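# Flip the two-colour block end over end in place

## Task

Grasp the wooden block, which lies on one of its long narrow sides with its black side facing up and has one green end and one yellow end. Lift it, rotate it end over end while it stays in the hand, and put it back on the same spot with the black side facing down and the green end now where the yellow end was. It counts as failed if any part of the arm touches the block; if anything other than the hand touches it while it is noticeably tilted or moved from its spot; if it is released while any part of it is more than a few millimetres above the table, unless one end has already sat on the table briefly; or if it slides more than a few millimetres in the hand during placement. The block must stay correctly placed on its own, not only because the robot holds it. At the end, open the hand and pull away from the block.

## Robot and tools

ROBOT. One six-joint arm carrying a five-finger right hand. Joint ranges in rad, base to hand: shoulder pan -3.142 to 3.142, shoulder lift -6.283 to 6.283, elbow 0.000 to 3.142, wrists 1-3 -6.283 to 6.283. Its base may be tilted against the table. Load limits: 136 N m for pan, lift and elbow; 25.4 N m for each wrist joint, counting a held object's weight.

FRAMES. Scene frame: origin on the table top under the base, +z up, +y to the left when facing along +x. The hand point sits 0.05 m in front of the palm where index pad and thumb tip meet in a pinch. Its axes: +z along the straightened fingers (they extend 0.06 to 0.07 m past it), +y outward from the palm, +x across the palm toward the little finger. Sideways the hand spans 0.08 m on the little-finger side and 0.02 m (thumb turned in front) up to 0.09 m on the thumb side. A wrist bracket on the little-finger side sticks 0.03 m further out along +y and 0.11 m across; it can strike things.

ROW FORMAT (shared by both motion tools). One arm, so one row of 14 numbers, each within [-1, 1]: dx, dy, dz, rx, ry, rz, little, ring, middle, index, thumb_bend, thumb_turn, force_limit, speed. The first six are an offset, not a pose: displacement and rotation vector of the hand point relative to its measured pose at the start of the action, expressed in the hand point's own axes; 1.0 equals 0.6 m or 180 degrees. The six finger numbers are absolute targets: -1 straight/open, +1 fully curled; thumb_turn -1 beside the palm, +1 opposite the fingers. A pinch is roughly index +0.22, thumb_bend +0.75, thumb_turn +0.57. force_limit maps linearly from about 0 N (-1) to 10 N (+1) of fingertip force at which a closing motor halts (15 N for the two thumb motors); it never halts opening. speed maps from near zero (-1) to full (+1), full travel in 0.6 s.

execute_actions(actions): a list of actions; each action is a list of up to 15 rows, one per 1/30 s step; if shorter, its final row repeats to fill 15 steps. Every row counts from the action's start pose, not the previous row. The first action of a call starts from the last pose a result reported. An empty list just returns the state and images. Per step the commanded pose is clipped to 100 mm and 16 degrees from the measured one, and motion lags commands by about 0.17 s, so big offsets need several actions.

move(target, speed, stop_force, blocking): target is one 14-number row, its offsets taken from the pose in the latest result that shows one. The hand point travels a straight line (0.5 to 10 s; cut off at 10 s) and rotates the short way. speed in m/s, 0.002 to 0.5, default 0.25; rotation up to twice that in rad/s. It does not avoid obstacles and may overshoot speed near full reach. stop_force (N, 9 to 40, only after 0.2 s of scene time) ends the path once the wrist sensor feels that much extra resistance for 2 steps; the arm backs to its pose 2 steps earlier and holds. Use it only very slowly, not on rotating moves, and omit it when pulling away from a contact. blocking=false returns after 0.5 s while the arm keeps going (not combined with stop_force); other motion calls are refused until wait or stop shows it finished. The result adds a move: line with the ending (done, off_target, moving, held, fault, contact) and limits (paced = pose clipped; held = some steps blocked), plus distance from target.

wait(seconds): 0 to 10, holding the last command; wait(0) polls a running move. stop(): brakes a running move (needs stopping room). zoom_image(camera, region): camera cam_high or cam_wrist, region [x0, y0, x1, y1] in pixels from the top-left, at most 504 by 504. show_instructions(): shows the reference images. finished_scene(scene): integer 1 to 2; ends the scene irreversibly after the last command is held.

HAND BEHAVIOUR. A motor moves only when its target changes by 0.01 or more, then runs until reaching it or, when closing, until its load hits force_limit, and locks (holding at least 15 N either way). Resending identical numbers keeps the grip. To tighten, raise force_limit and send a target beyond hand_measured; to loosen, send one more open than hand_measured. For gentle closing use speed -0.9 or below. With thumb_turn fully closed the hand can wrap objects 0.035 to 0.08 m wide; turn the thumb before reaching the object.

RESULTS. State: end_effector_position (m) and end_effector_quat_wxyz in the scene frame, velocities, Hand target (pose currently being driven to), joint positions and torques (noisy, offset, unreliable as contact sensing). Wrist force and Wrist torque are in hand-point axes, offset up to about 4 N, noise up to 2.4 N, saturating near 50 N; pressing on a surface gives force pointing back into the arm. hand_measured, hand_stopped_by (moving, target, force, stalled, fault) and hand_load_n (positive = pushed open) follow the six finger order; loads dropping toward 0 signal a lost grip. pose unreachable means the clearance check altered the command. Step readings list positions, HELD marking held-back steps. Cameras: cam_high then cam_wrist, both 896x504.

AVOID. Contact torque at a joint limit or 150 N external force stops the arm for 10 s. The arm is stiff: aiming even slightly into a firm surface can fault it. Motors warn at 70 °C (MOTOR HOT) and brake at 85 °C. Never drop, slam or push hard, and never knock anything off the table.

Each tool is called after "Call:" as name([rows], argument=value, ...), one row to a line, values as JSON.

Reference images:

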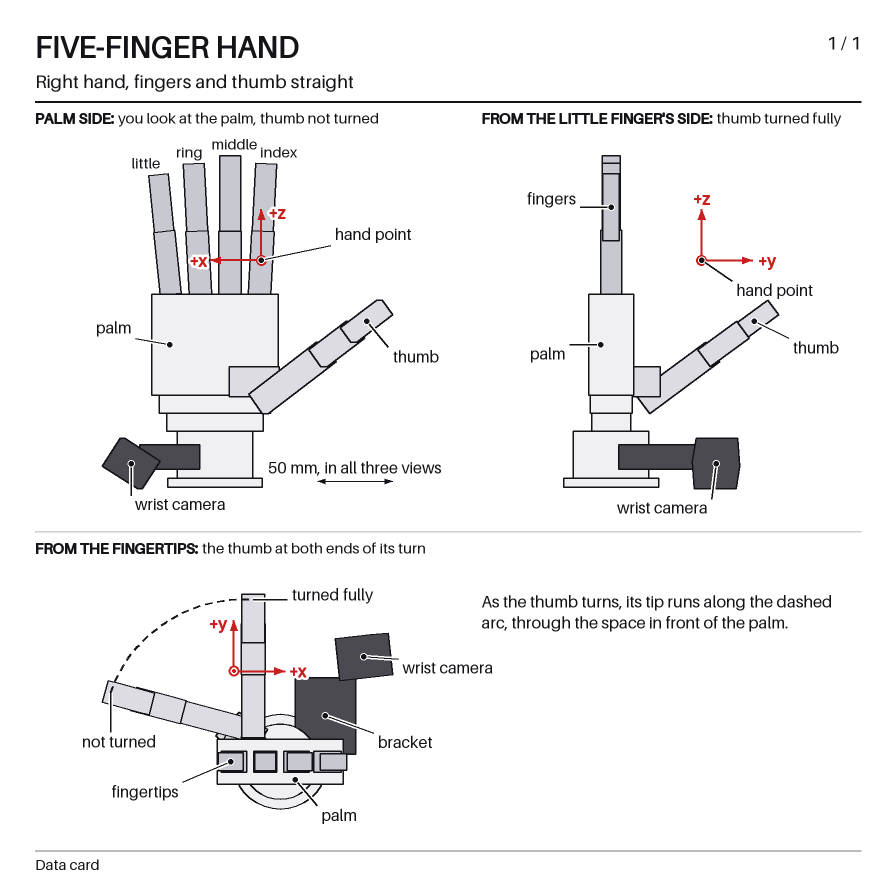

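## Session

Call:
execute_actions(actions=[])

Scene clock: 0.00 s.
end_effector_position=(+0.4582, -0.2451, +0.1620) hand_measured=(-1.000, -1.000, -1.000, -1.000, -1.000, -1.000) hand_load_n=(+0.0, +0.0, +0.0, +0.0, +0.0, +0.0) hand_stopped_by=(target, target, target, target, target, target) hand_force_limit=0.00 hand_speed=-0.80 end_effector_quat_wxyz=(+0.017, +0.952, +0.186, +0.242) end_effector_velocity=(+0.000, +0.000, -0.000) end_effector_angular_velocity=(+0.000, -0.000, +0.000)
Joint positions: [-0.796 -1.604  1.884  0.739  1.209  0.413]
Joint velocities: [ 0.     0.     0.    -0.    -0.001 -0.   ]
Joint torques (N m, as the arm reports them, + toward a larger angle): no reading
Wrist force (N, on the end effector, along its own x y z axes, offset not removed): no reading
Wrist torque (N m, same axes, about the end effector's origin, offset not removed): no reading
Hand target: +0.458, -0.245, +0.162; +0.017, +0.952, +0.186, +0.242

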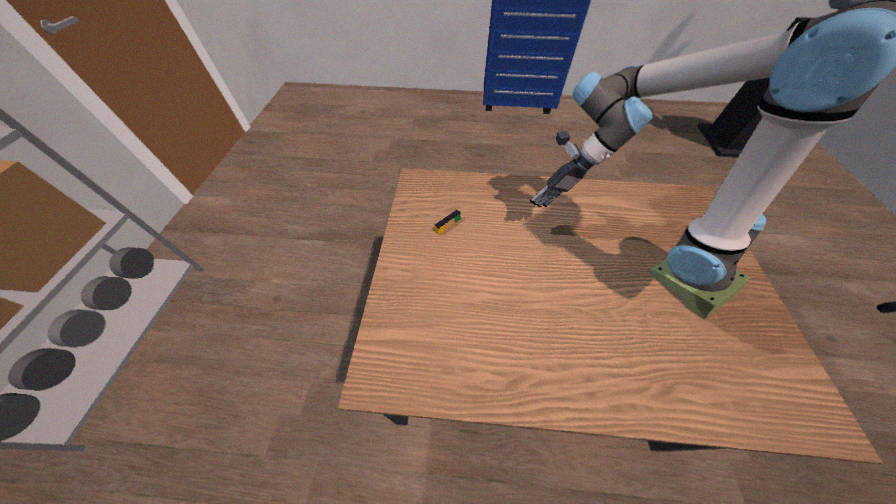

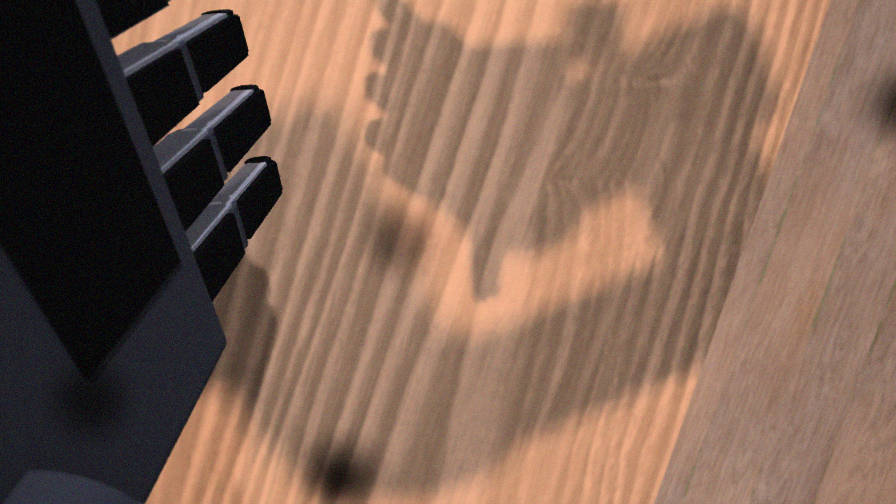

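Call:
zoom_image(camera="cam_high", region=[400, 160, 600, 272])

Region (400, 160, 600, 272) of cam_high's 896x504 image, scaled by 2.520, with more detail than that image has; it fills the top 282 rows of this view, and the rest is white.

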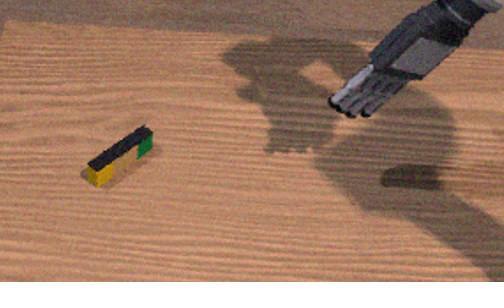

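Call:
move(target=[0.2,0.087,0.117,-0.133,0.445,0.505,-1,-1,-1,-0.1,0.4,0.57,0,0.5])

Call:
zoom_image(camera="cam_high", region=[400, 120, 600, 272])

Scene clock: 26.97 s.
end_effector_position=(+0.6066, -0.2458, +0.1613) hand_measured=(-1.000, -1.000, -1.000, -0.100, +0.400, +0.570) hand_load_n=(+0.0, +0.0, +0.0, +0.0, +0.0, +0.0) hand_stopped_by=(target, target, target, target, target, target) hand_force_limit=0.00 hand_speed=0.50 end_effector_quat_wxyz=(-0.094, +0.430, -0.561, +0.701) end_effector_velocity=(+0.000, -0.000, -0.001) end_effector_angular_velocity=(+0.003, -0.004, -0.009)
Joint positions: [-0.369 -1.494  2.126 -0.905  1.945  2.478]
Joint velocities: [ 0.004  0.004 -0.002 -0.005  0.013  0.003]
Joint torques (N m, as the arm reports them, + toward a larger angle): [  8.89 -21.57 -28.87  -3.44   1.66   1.37]
Wrist force (N, on the end effector, along its own x y z axes, offset not removed): [-1.4 -3.8 -1.5]
Wrist torque (N m, same axes, about the end effector's origin, offset not removed): [-0.29 0.37 0.14]
Hand target: +0.607, -0.246, +0.161; -0.093, +0.429, -0.561, +0.701
Off the commanded pose: 0.000 m, 0 deg.
move: done

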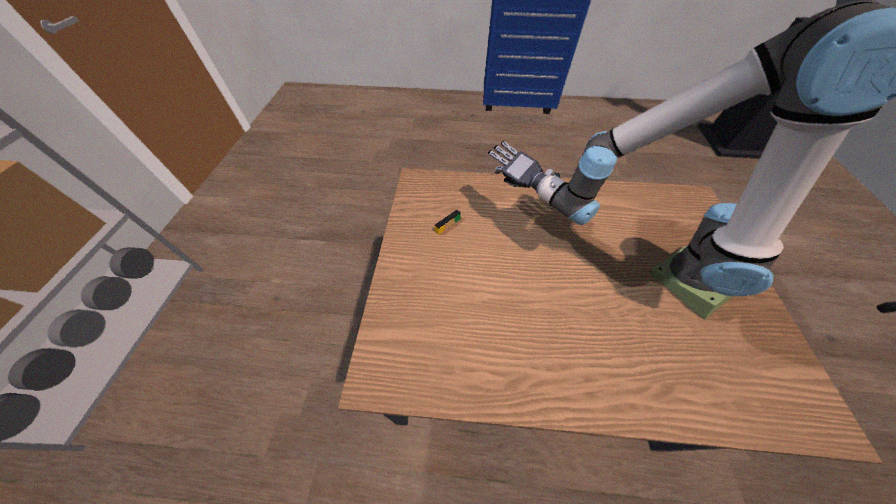

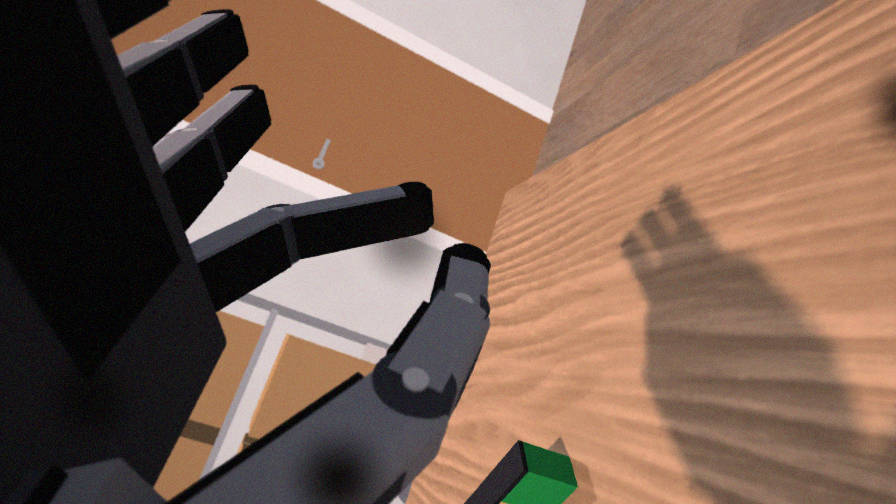

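Region (400, 120, 600, 272) of cam_high's 896x504 image, scaled by 2.520, with more detail than that image has; it fills the top 383 rows of this view, and the rest is white.

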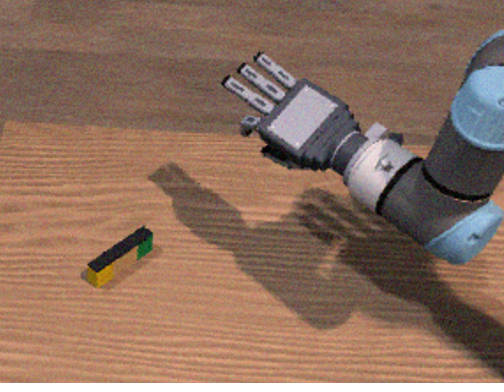

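Call:
move(target=[-0.283,-0.028,0.095,0,0,0,-1,-1,-1,-0.1,0.4,0.57,0,0.5])

Call:
zoom_image(camera="cam_high", region=[400, 140, 560, 262])

Scene clock: 35.50 s.
end_effector_position=(+0.7566, -0.1759, +0.0913) hand_measured=(-1.000, -1.000, -1.000, -0.100, +0.400, +0.570) hand_load_n=(+0.0, +0.0, +0.0, +0.0, +0.0, +0.0) hand_stopped_by=(target, target, target, target, target, target) hand_force_limit=0.00 hand_speed=0.50 end_effector_quat_wxyz=(-0.094, +0.430, -0.561, +0.701) end_effector_velocity=(+0.002, +0.000, +0.000) end_effector_angular_velocity=(+0.000, -0.001, -0.001)
Joint positions: [-0.153 -1.069  1.733 -0.967  2.152  2.409]
Joint velocities: [ 0.001  0.003 -0.006  0.001  0.002 -0.   ]
Joint torques (N m, as the arm reports them, + toward a larger angle): [ 14.56 -33.35 -28.64   0.47   1.14  -1.59]
Wrist force (N, on the end effector, along its own x y z axes, offset not removed): [-1.1 3.4 -1.8]
Wrist torque (N m, same axes, about the end effector's origin, offset not removed): [0.40 0.26 0.25]
Hand target: +0.757, -0.176, +0.091; -0.094, +0.430, -0.561, +0.701
Off the commanded pose: 0.000 m, 0 deg.
move: done

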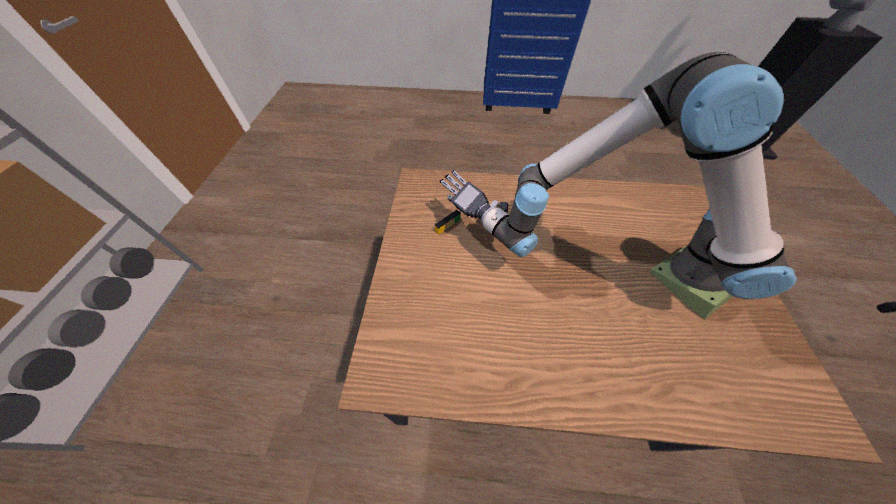

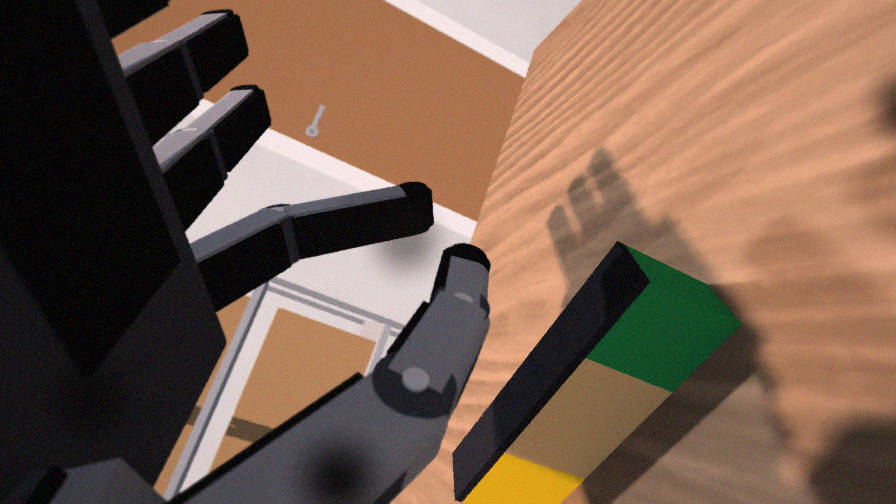

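Region (400, 140, 560, 262) of cam_high's 896x504 image, scaled by 3.150, with more detail than that image has; it fills the top 384 rows of this view, and the rest is white.

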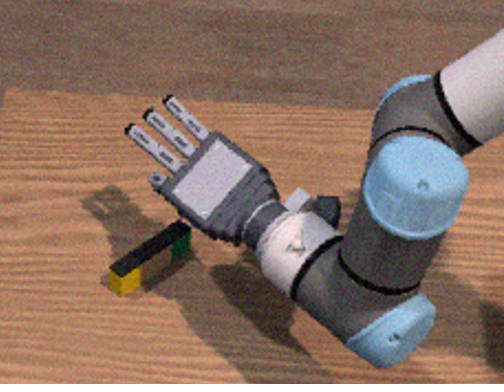

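Call:
move(target=[0,0.018,0,0.018,-0.031,0,-1,-1,-1,-0.15,0.6,0.57,0,0.5])

Scene clock: 45.80 s.
end_effector_position=(+0.7529, -0.1796, +0.0820) hand_measured=(-1.000, -1.000, -1.000, -0.150, +0.600, +0.570) hand_load_n=(+0.0, +0.0, +0.0, +0.0, +0.0, +0.0) hand_stopped_by=(target, target, target, target, target, target) hand_force_limit=0.00 hand_speed=0.50 end_effector_quat_wxyz=(-0.133, +0.460, -0.536, +0.695) end_effector_velocity=(+0.000, -0.000, -0.001) end_effector_angular_velocity=(+0.001, -0.002, +0.012)
Joint positions: [-0.209 -1.097  1.799 -0.974  1.989  2.439]
Joint velocities: [-0.006 -0.002  0.006 -0.002 -0.018  0.004]
Joint torques (N m, as the arm reports them, + toward a larger angle): [  2.67 -55.37   0.53  -3.49  -1.44   1.6 ]
Wrist force (N, on the end effector, along its own x y z axes, offset not removed): [0.6 1.7 -1.6]
Wrist torque (N m, same axes, about the end effector's origin, offset not removed): [0.03 -0.03 0.31]
Hand target: +0.753, -0.180, +0.082; -0.133, +0.460, -0.536, +0.695
Off the commanded pose: 0.000 m, 0 deg.
move: done

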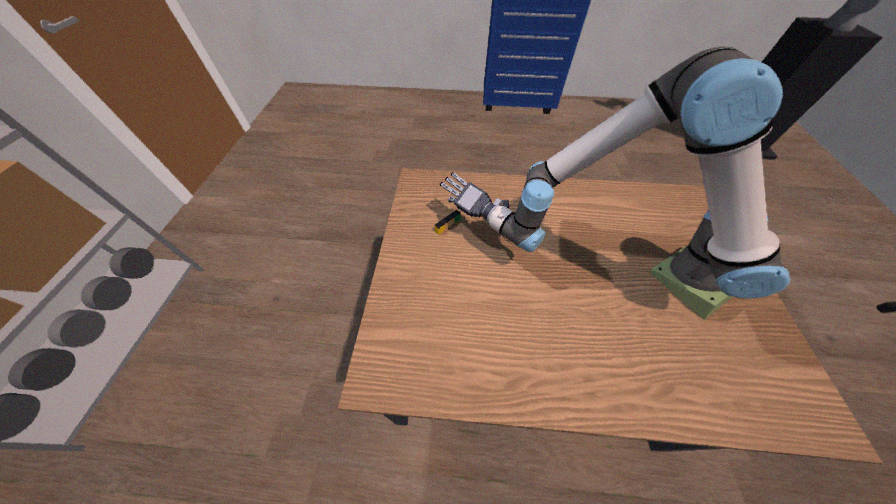

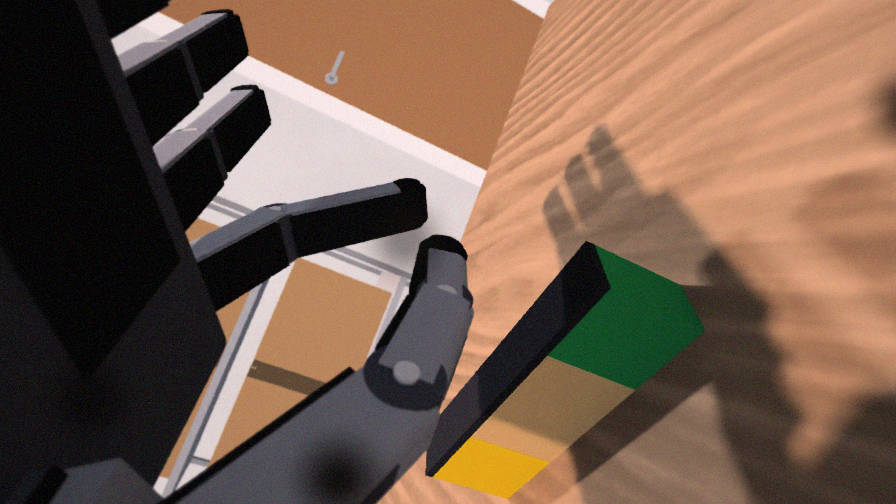

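Call:
move(target=[0,0,-0.03,0,0,0,-1,-1,-1,-0.25,0.45,0.57,0,0.5])

Call:
move(target=[-0.025,0.043,0,0,0,0,-1,-1,-1,-0.25,0.45,0.57,0,0.5], speed=0.05)

Call:
zoom_image(camera="cam_high", region=[420, 160, 520, 250])

Scene clock: 49.53 s.
end_effector_position=(+0.7389, -0.1685, +0.0820) hand_measured=(-1.000, -1.000, -1.000, -0.250, +0.450, +0.570) hand_load_n=(+0.0, +0.0, +0.0, +0.0, +0.0, +0.0) hand_stopped_by=(target, target, target, target, target, target) hand_force_limit=0.00 hand_speed=0.50 end_effector_quat_wxyz=(-0.133, +0.460, -0.536, +0.695) end_effector_velocity=(-0.002, +0.001, -0.001) end_effector_angular_velocity=(+0.001, +0.001, +0.000)
Joint positions: [-0.195 -1.115  1.845 -1.002  2.003  2.435]
Joint velocities: [ 0.001 -0.002  0.006 -0.003  0.001  0.001]
Joint torques (N m, as the arm reports them, + toward a larger angle): [ 13.83 -53.82  -2.76  -3.37   1.47  -1.82]
Wrist force (N, on the end effector, along its own x y z axes, offset not removed): [1.6 0.4 1.3]
Wrist torque (N m, same axes, about the end effector's origin, offset not removed): [0.08 -0.26 0.38]
Hand target: +0.739, -0.168, +0.082; -0.133, +0.460, -0.536, +0.695
Off the commanded pose: 0.000 m, 0 deg.
move: done

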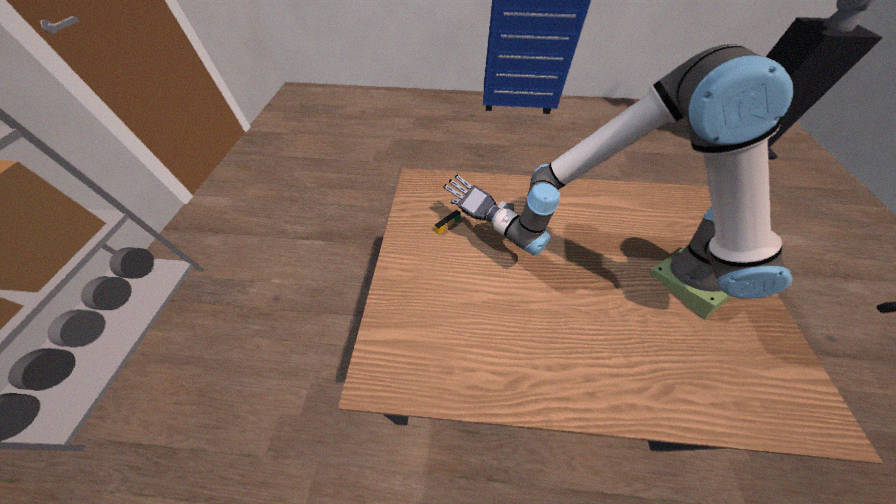

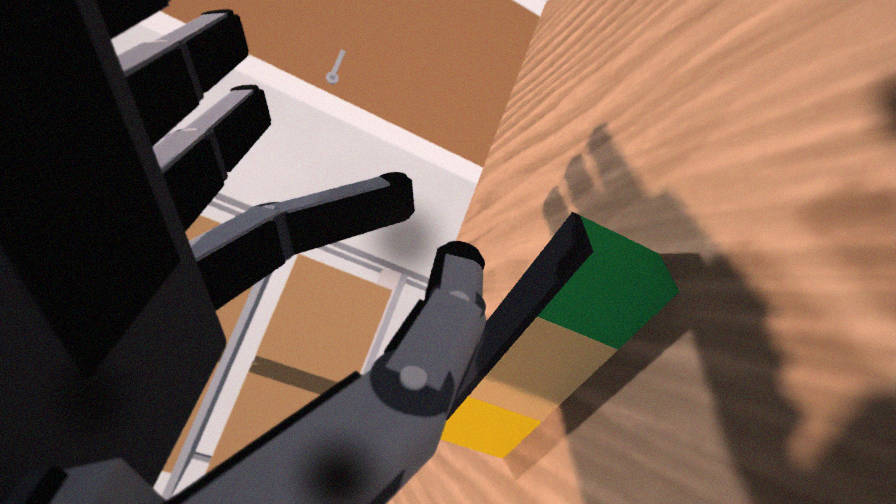

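Scene clock: 50.50 s.
end_effector_position=(+0.7390, -0.1684, +0.0523) hand_measured=(-1.000, -1.000, -1.000, -0.250, +0.450, +0.570) hand_load_n=(+0.0, +0.0, +0.0, +0.0, +0.0, +0.0) hand_stopped_by=(target, target, target, target, target, target) hand_force_limit=0.00 hand_speed=0.50 end_effector_quat_wxyz=(-0.133, +0.460, -0.536, +0.695) end_effector_velocity=(-0.000, -0.001, -0.002) end_effector_angular_velocity=(+0.000, +0.001, -0.001)
Joint positions: [-0.205 -1.059  1.85  -1.063  1.994  2.437]
Joint velocities: [-0.001  0.004 -0.    -0.003 -0.001  0.   ]
Joint torques (N m, as the arm reports them, + toward a larger angle): [  2.27 -34.75  -0.25  -3.79  -2.09   1.8 ]
Wrist force (N, on the end effector, along its own x y z axes, offset not removed): [2.6 -0.5 2.8]
Wrist torque (N m, same axes, about the end effector's origin, offset not removed): [-0.34 -0.48 0.33]
Hand target: +0.739, -0.168, +0.052; -0.133, +0.460, -0.536, +0.695
Off the commanded pose: 0.000 m, 0 deg.
move: done

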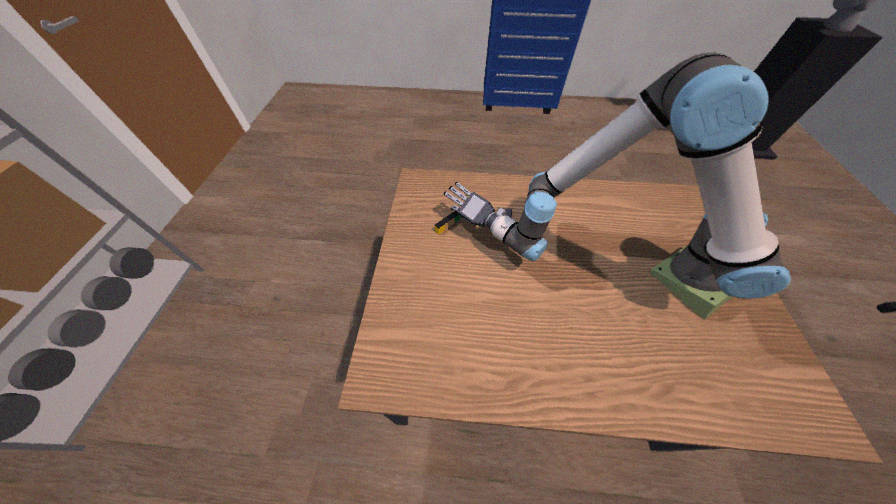

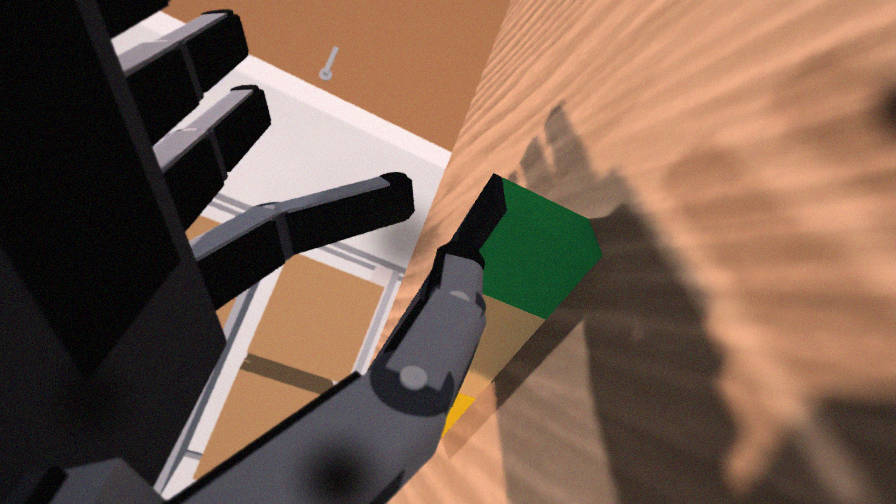

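Region (420, 160, 520, 250) of cam_high's 896x504 image, scaled by 5.040, with more detail than that image has; it fills the top 454 rows of this view, and the rest is white.

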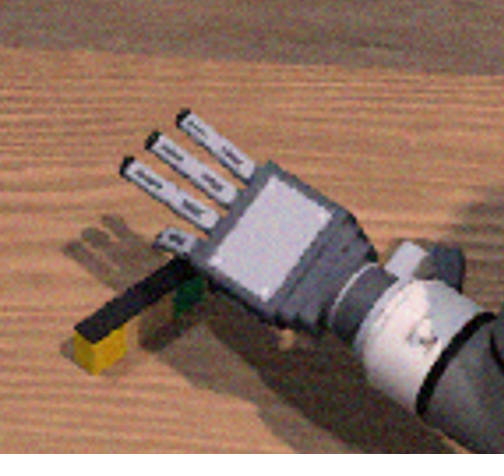

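Call:
move(target=[-0.016,0.028,0,0,0,0,-1,-1,-1,-0.25,0.45,0.57,0,0.5], speed=0.02)

Call:
zoom_image(camera="cam_high", region=[420, 160, 520, 250])

Scene clock: 54.27 s.
end_effector_position=(+0.7390, -0.1685, +0.0332) hand_measured=(-1.000, -1.000, -1.000, -0.252, +0.450, +0.570) hand_load_n=(+0.0, +0.0, +0.0, +11.0, +0.0, +0.0) hand_stopped_by=(target, target, target, target, target, target) hand_force_limit=0.00 hand_speed=0.50 end_effector_quat_wxyz=(-0.133, +0.460, -0.536, +0.695) end_effector_velocity=(-0.000, +0.001, -0.003) end_effector_angular_velocity=(+0.001, +0.003, +0.001)
Joint positions: [-0.211 -1.021  1.851 -1.101  1.987  2.439]
Joint velocities: [ 0.     0.004  0.    -0.001 -0.001  0.001]
Joint torques (N m, as the arm reports them, + toward a larger angle): [  4.92 -16.    -3.1    2.83  -2.21   1.84]
Wrist force (N, on the end effector, along its own x y z axes, offset not removed): [14.3 -19.2 -5.2]
Wrist torque (N m, same axes, about the end effector's origin, offset not removed): [0.43 1.16 0.19]
Hand target: +0.739, -0.168, +0.033; -0.133, +0.460, -0.536, +0.695
Off the commanded pose: 0.000 m, 0 deg.
move: done

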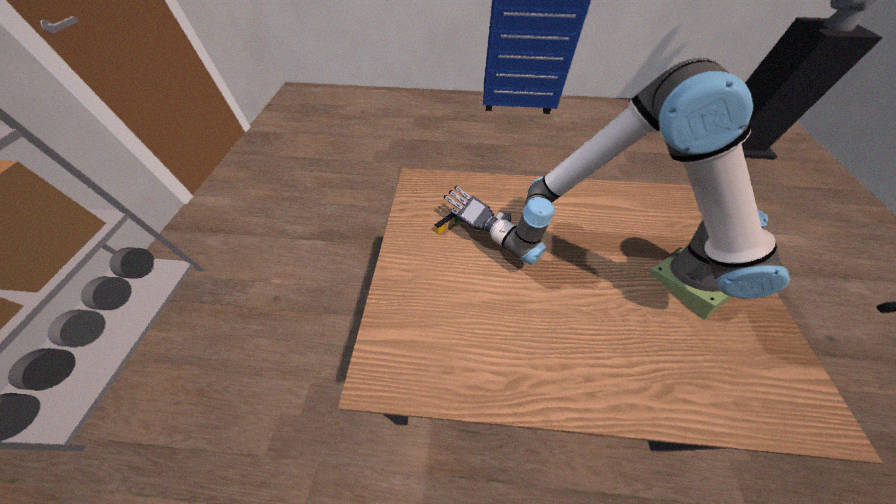

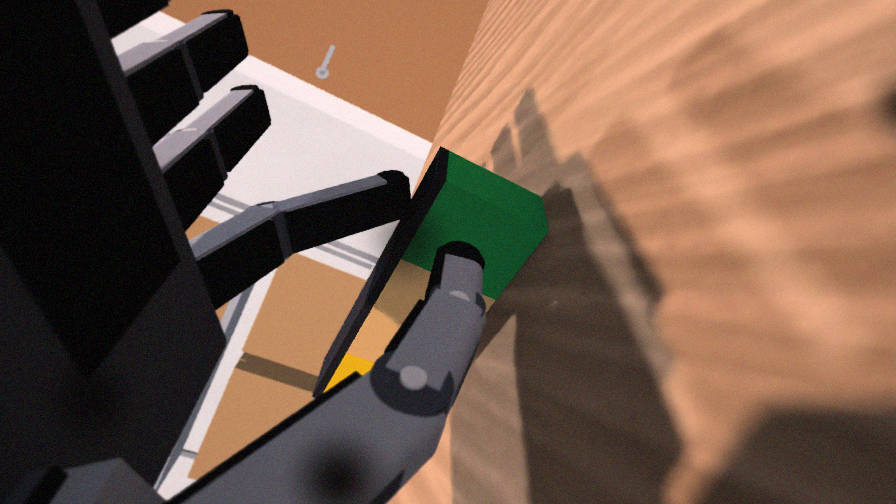

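Region (420, 160, 520, 250) of cam_high's 896x504 image, scaled by 5.040, with more detail than that image has; it fills the top 454 rows of this view, and the rest is white.

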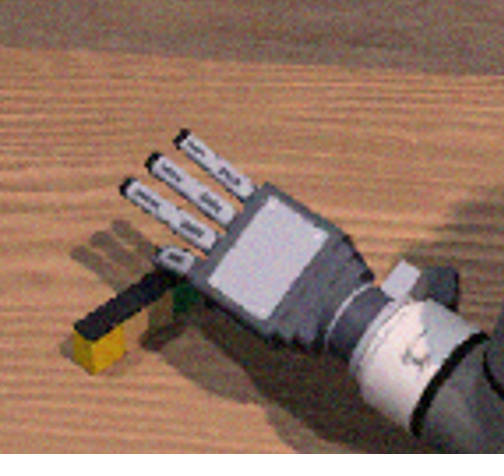

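Call:
move(target=[0.02,-0.035,0,0,0,0,-1,-1,-1,-0.25,0.45,0.57,0,0.5], speed=0.05)

Call:
move(target=[0,0,0.033,0,0,0,-1,-1,-1,-0.15,0.2,0.57,0,0.5], speed=0.05)

Call:
move(target=[-0.016,0.028,0,0,0,0,-1,-1,-1,-0.15,0.2,0.57,0,0.5], speed=0.01, stop_force=9)

Call:
zoom_image(camera="cam_high", region=[420, 160, 520, 250])

Scene clock: 59.07 s.
end_effector_position=(+0.7390, -0.1684, +0.0572) hand_measured=(-1.000, -1.000, -1.000, -0.250, +0.450, +0.570) hand_load_n=(+0.0, +0.0, +0.0, +0.0, +0.0, +0.0) hand_stopped_by=(target, target, target, target, target, target) hand_force_limit=0.00 hand_speed=0.50 end_effector_quat_wxyz=(-0.133, +0.460, -0.536, +0.695) end_effector_velocity=(+0.001, -0.000, +0.003) end_effector_angular_velocity=(-0.001, -0.002, +0.000)
Joint positions: [-0.203 -1.068  1.85  -1.053  1.995  2.437]
Joint velocities: [ 0.001 -0.003 -0.002  0.003  0.    -0.001]
Joint torques (N m, as the arm reports them, + toward a larger angle): [ 16.19 -54.56 -25.34   0.49   1.17  -1.74]
Wrist force (N, on the end effector, along its own x y z axes, offset not removed): [-1.2 2.6 -4.0]
Wrist torque (N m, same axes, about the end effector's origin, offset not removed): [0.38 0.38 0.06]
Hand target: +0.739, -0.168, +0.057; -0.133, +0.460, -0.536, +0.695
Off the commanded pose: 0.000 m, 0 deg.
move: done

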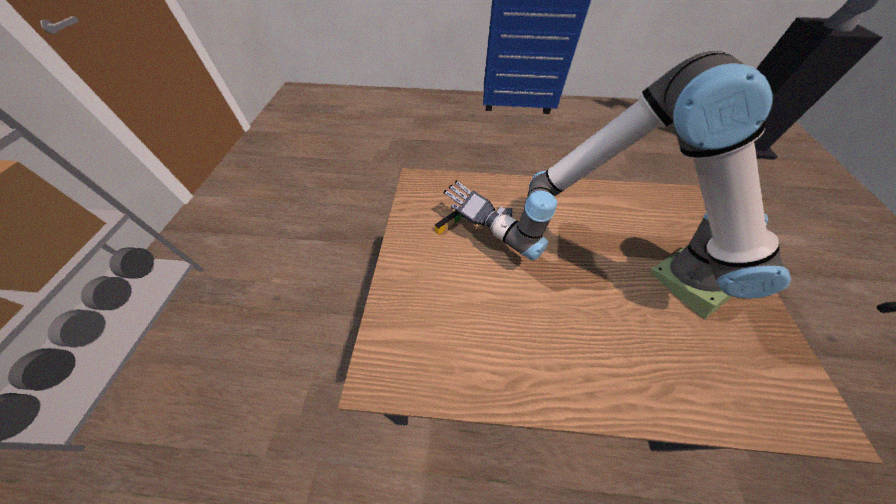

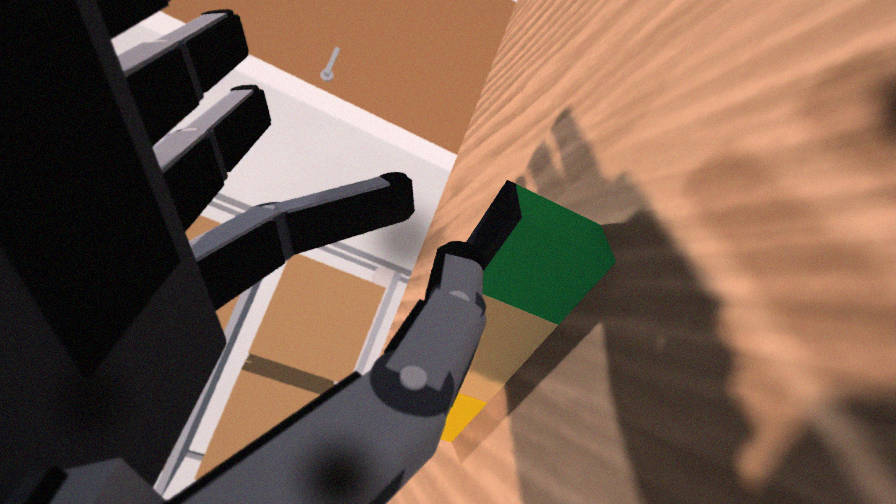

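Scene clock: 59.90 s.
end_effector_position=(+0.7544, -0.1807, +0.0573) hand_measured=(-1.000, -1.000, -1.000, -0.150, +0.200, +0.570) hand_load_n=(+0.0, +0.0, +0.0, +0.0, +0.0, +0.0) hand_stopped_by=(target, target, target, target, target, target) hand_force_limit=0.00 hand_speed=0.50 end_effector_quat_wxyz=(-0.133, +0.460, -0.536, +0.695) end_effector_velocity=(+0.001, -0.000, -0.001) end_effector_angular_velocity=(+0.001, +0.001, +0.000)
Joint positions: [-0.218 -1.049  1.8   -1.02   1.98   2.441]
Joint velocities: [-0.001  0.002 -0.003  0.002 -0.001  0.001]
Joint torques (N m, as the arm reports them, + toward a larger angle): [  3.75 -34.07 -26.02   0.54  -1.71   1.46]
Wrist force (N, on the end effector, along its own x y z axes, offset not removed): [0.5 1.3 -5.9]
Wrist torque (N m, same axes, about the end effector's origin, offset not removed): [0.29 0.32 0.30]
Hand target: +0.754, -0.181, +0.057; -0.133, +0.460, -0.536, +0.695
Off the commanded pose: 0.000 m, 0 deg.
move: done

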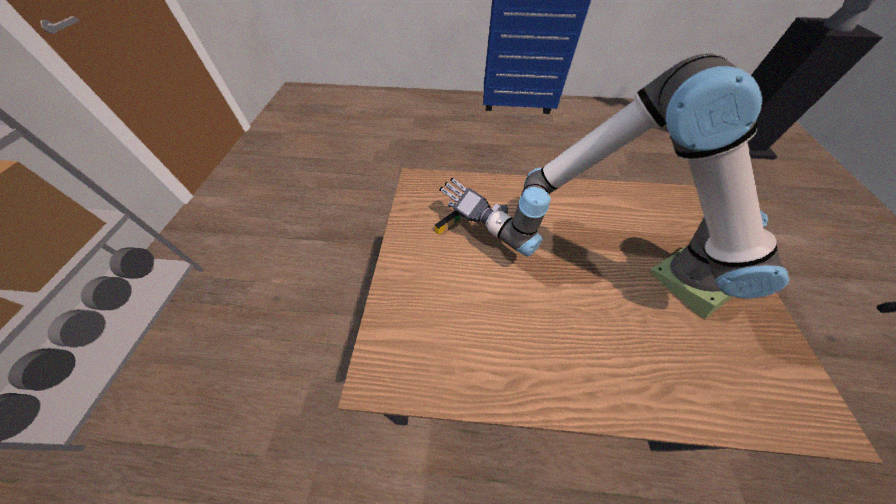

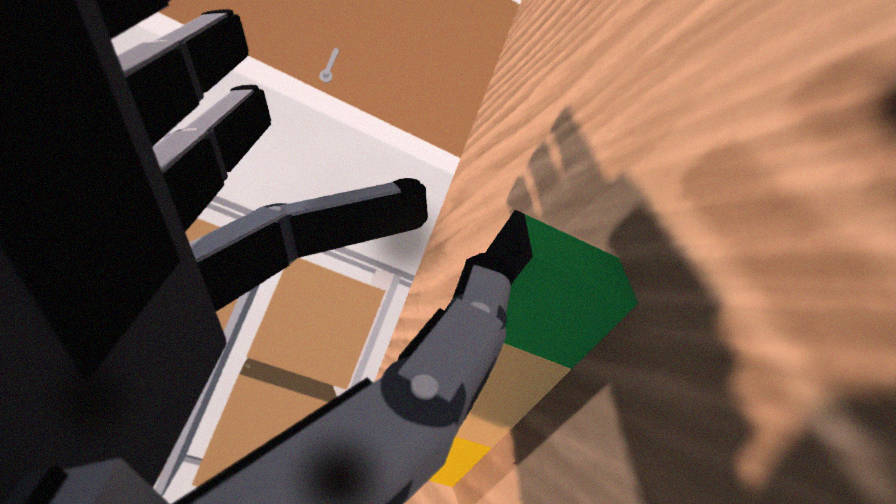

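Scene clock: 62.07 s.
end_effector_position=(+0.7543, -0.1807, +0.0381) hand_measured=(-1.000, -1.000, -1.000, -0.150, +0.200, +0.570) hand_load_n=(+0.0, +0.0, +0.0, +0.0, +0.0, +0.0) hand_stopped_by=(target, target, target, target, target, target) hand_force_limit=0.00 hand_speed=0.50 end_effector_quat_wxyz=(-0.133, +0.460, -0.536, +0.695) end_effector_velocity=(-0.001, +0.000, -0.003) end_effector_angular_velocity=(+0.001, +0.003, +0.000)
Joint positions: [-0.224 -1.013  1.801 -1.057  1.974  2.443]
Joint velocities: [-0.     0.004  0.002 -0.003 -0.     0.   ]
Joint torques (N m, as the arm reports them, + toward a larger angle): [  1.41 -37.44   1.78  -3.6   -2.15   1.7 ]
Wrist force (N, on the end effector, along its own x y z axes, offset not removed): [1.5 -1.7 -2.6]
Wrist torque (N m, same axes, about the end effector's origin, offset not removed): [-0.38 -0.08 0.23]
Hand target: +0.754, -0.181, +0.038; -0.133, +0.460, -0.536, +0.695
Off the commanded pose: 0.000 m, 0 deg.
move: done

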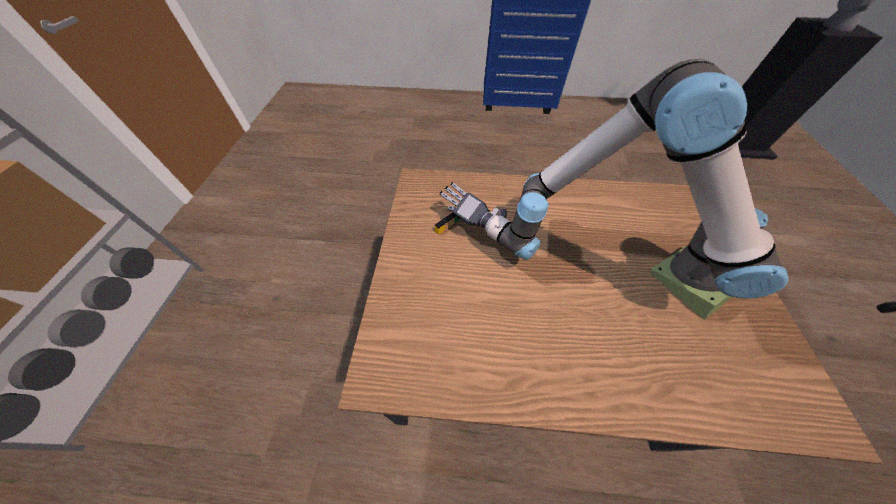

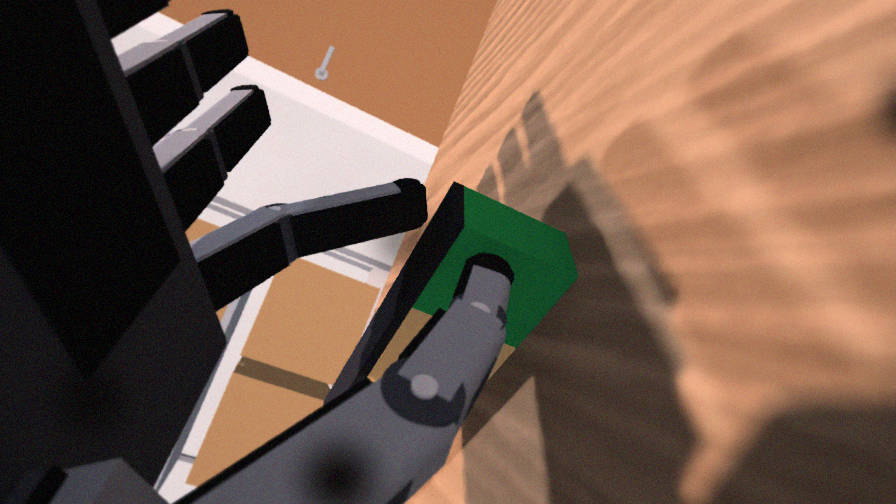

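Region (420, 160, 520, 250) of cam_high's 896x504 image, scaled by 5.040, with more detail than that image has; it fills the top 454 rows of this view, and the rest is white.

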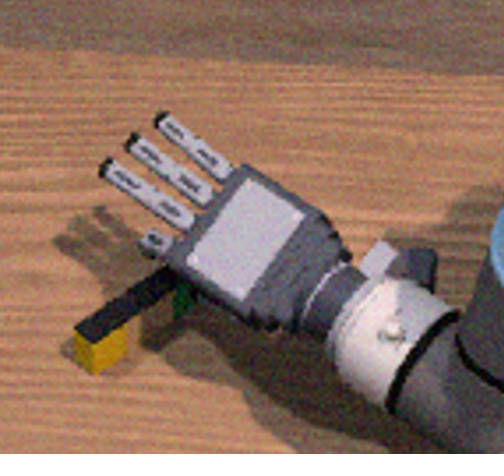

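Call:
move(target=[-0.025,0.016,0,0,0,0,-1,-1,-1,-0.15,0.45,0.57,-0.6,-0.5], speed=0.01, stop_force=9)

Call:
zoom_image(camera="cam_high", region=[420, 160, 520, 250])

Scene clock: 66.63 s.
end_effector_position=(+0.7594, -0.1744, +0.0224) hand_measured=(-1.000, -1.000, -1.000, -0.150, +0.450, +0.570) hand_load_n=(+0.0, +0.0, +0.0, +1.0, +0.0, +0.0) hand_stopped_by=(target, target, target, target, target, target) hand_force_limit=-0.60 hand_speed=-0.50 end_effector_quat_wxyz=(-0.133, +0.460, -0.536, +0.695) end_effector_velocity=(+0.000, +0.001, -0.002) end_effector_angular_velocity=(-0.000, -0.000, +0.000)
Joint positions: [-0.215 -0.973  1.785 -1.082  1.983  2.441]
Joint velocities: [ 0.001  0.004 -0.001 -0.003  0.001 -0.   ]
Joint torques (N m, as the arm reports them, + toward a larger angle): [ 15.22 -35.77 -23.96  -3.5    1.21  -1.9 ]
Wrist force (N, on the end effector, along its own x y z axes, offset not removed): [1.1 -2.1 -2.6]
Wrist torque (N m, same axes, about the end effector's origin, offset not removed): [0.01 0.23 0.33]
Hand target: +0.759, -0.174, +0.022; -0.133, +0.460, -0.536, +0.695
Off the commanded pose: 0.000 m, 0 deg.
move: done

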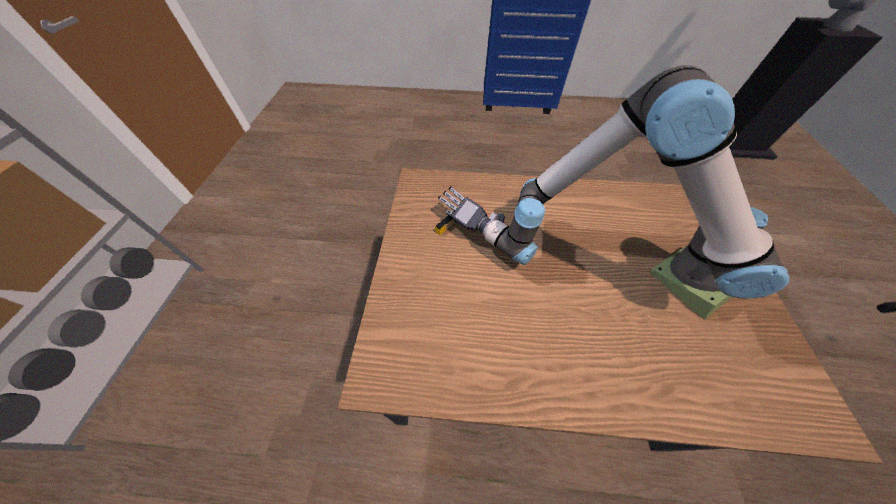

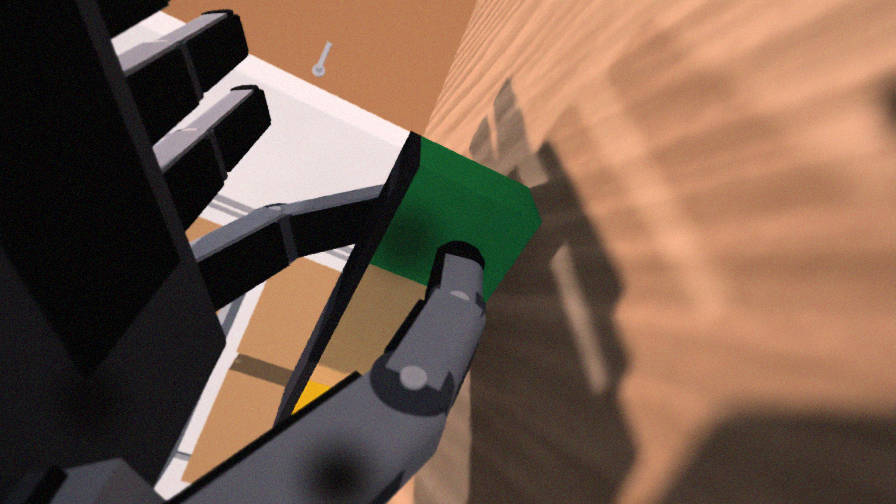

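Region (420, 160, 520, 250) of cam_high's 896x504 image, scaled by 5.040, with more detail than that image has; it fills the top 454 rows of this view, and the rest is white.

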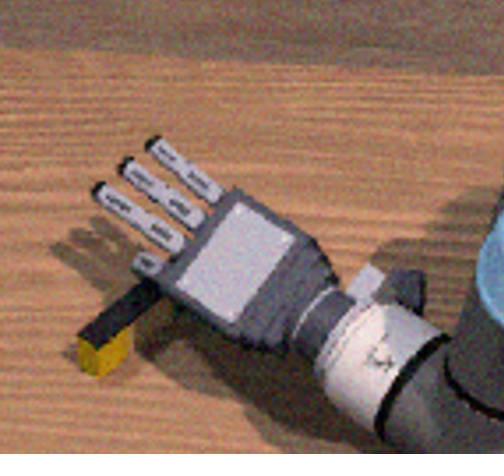

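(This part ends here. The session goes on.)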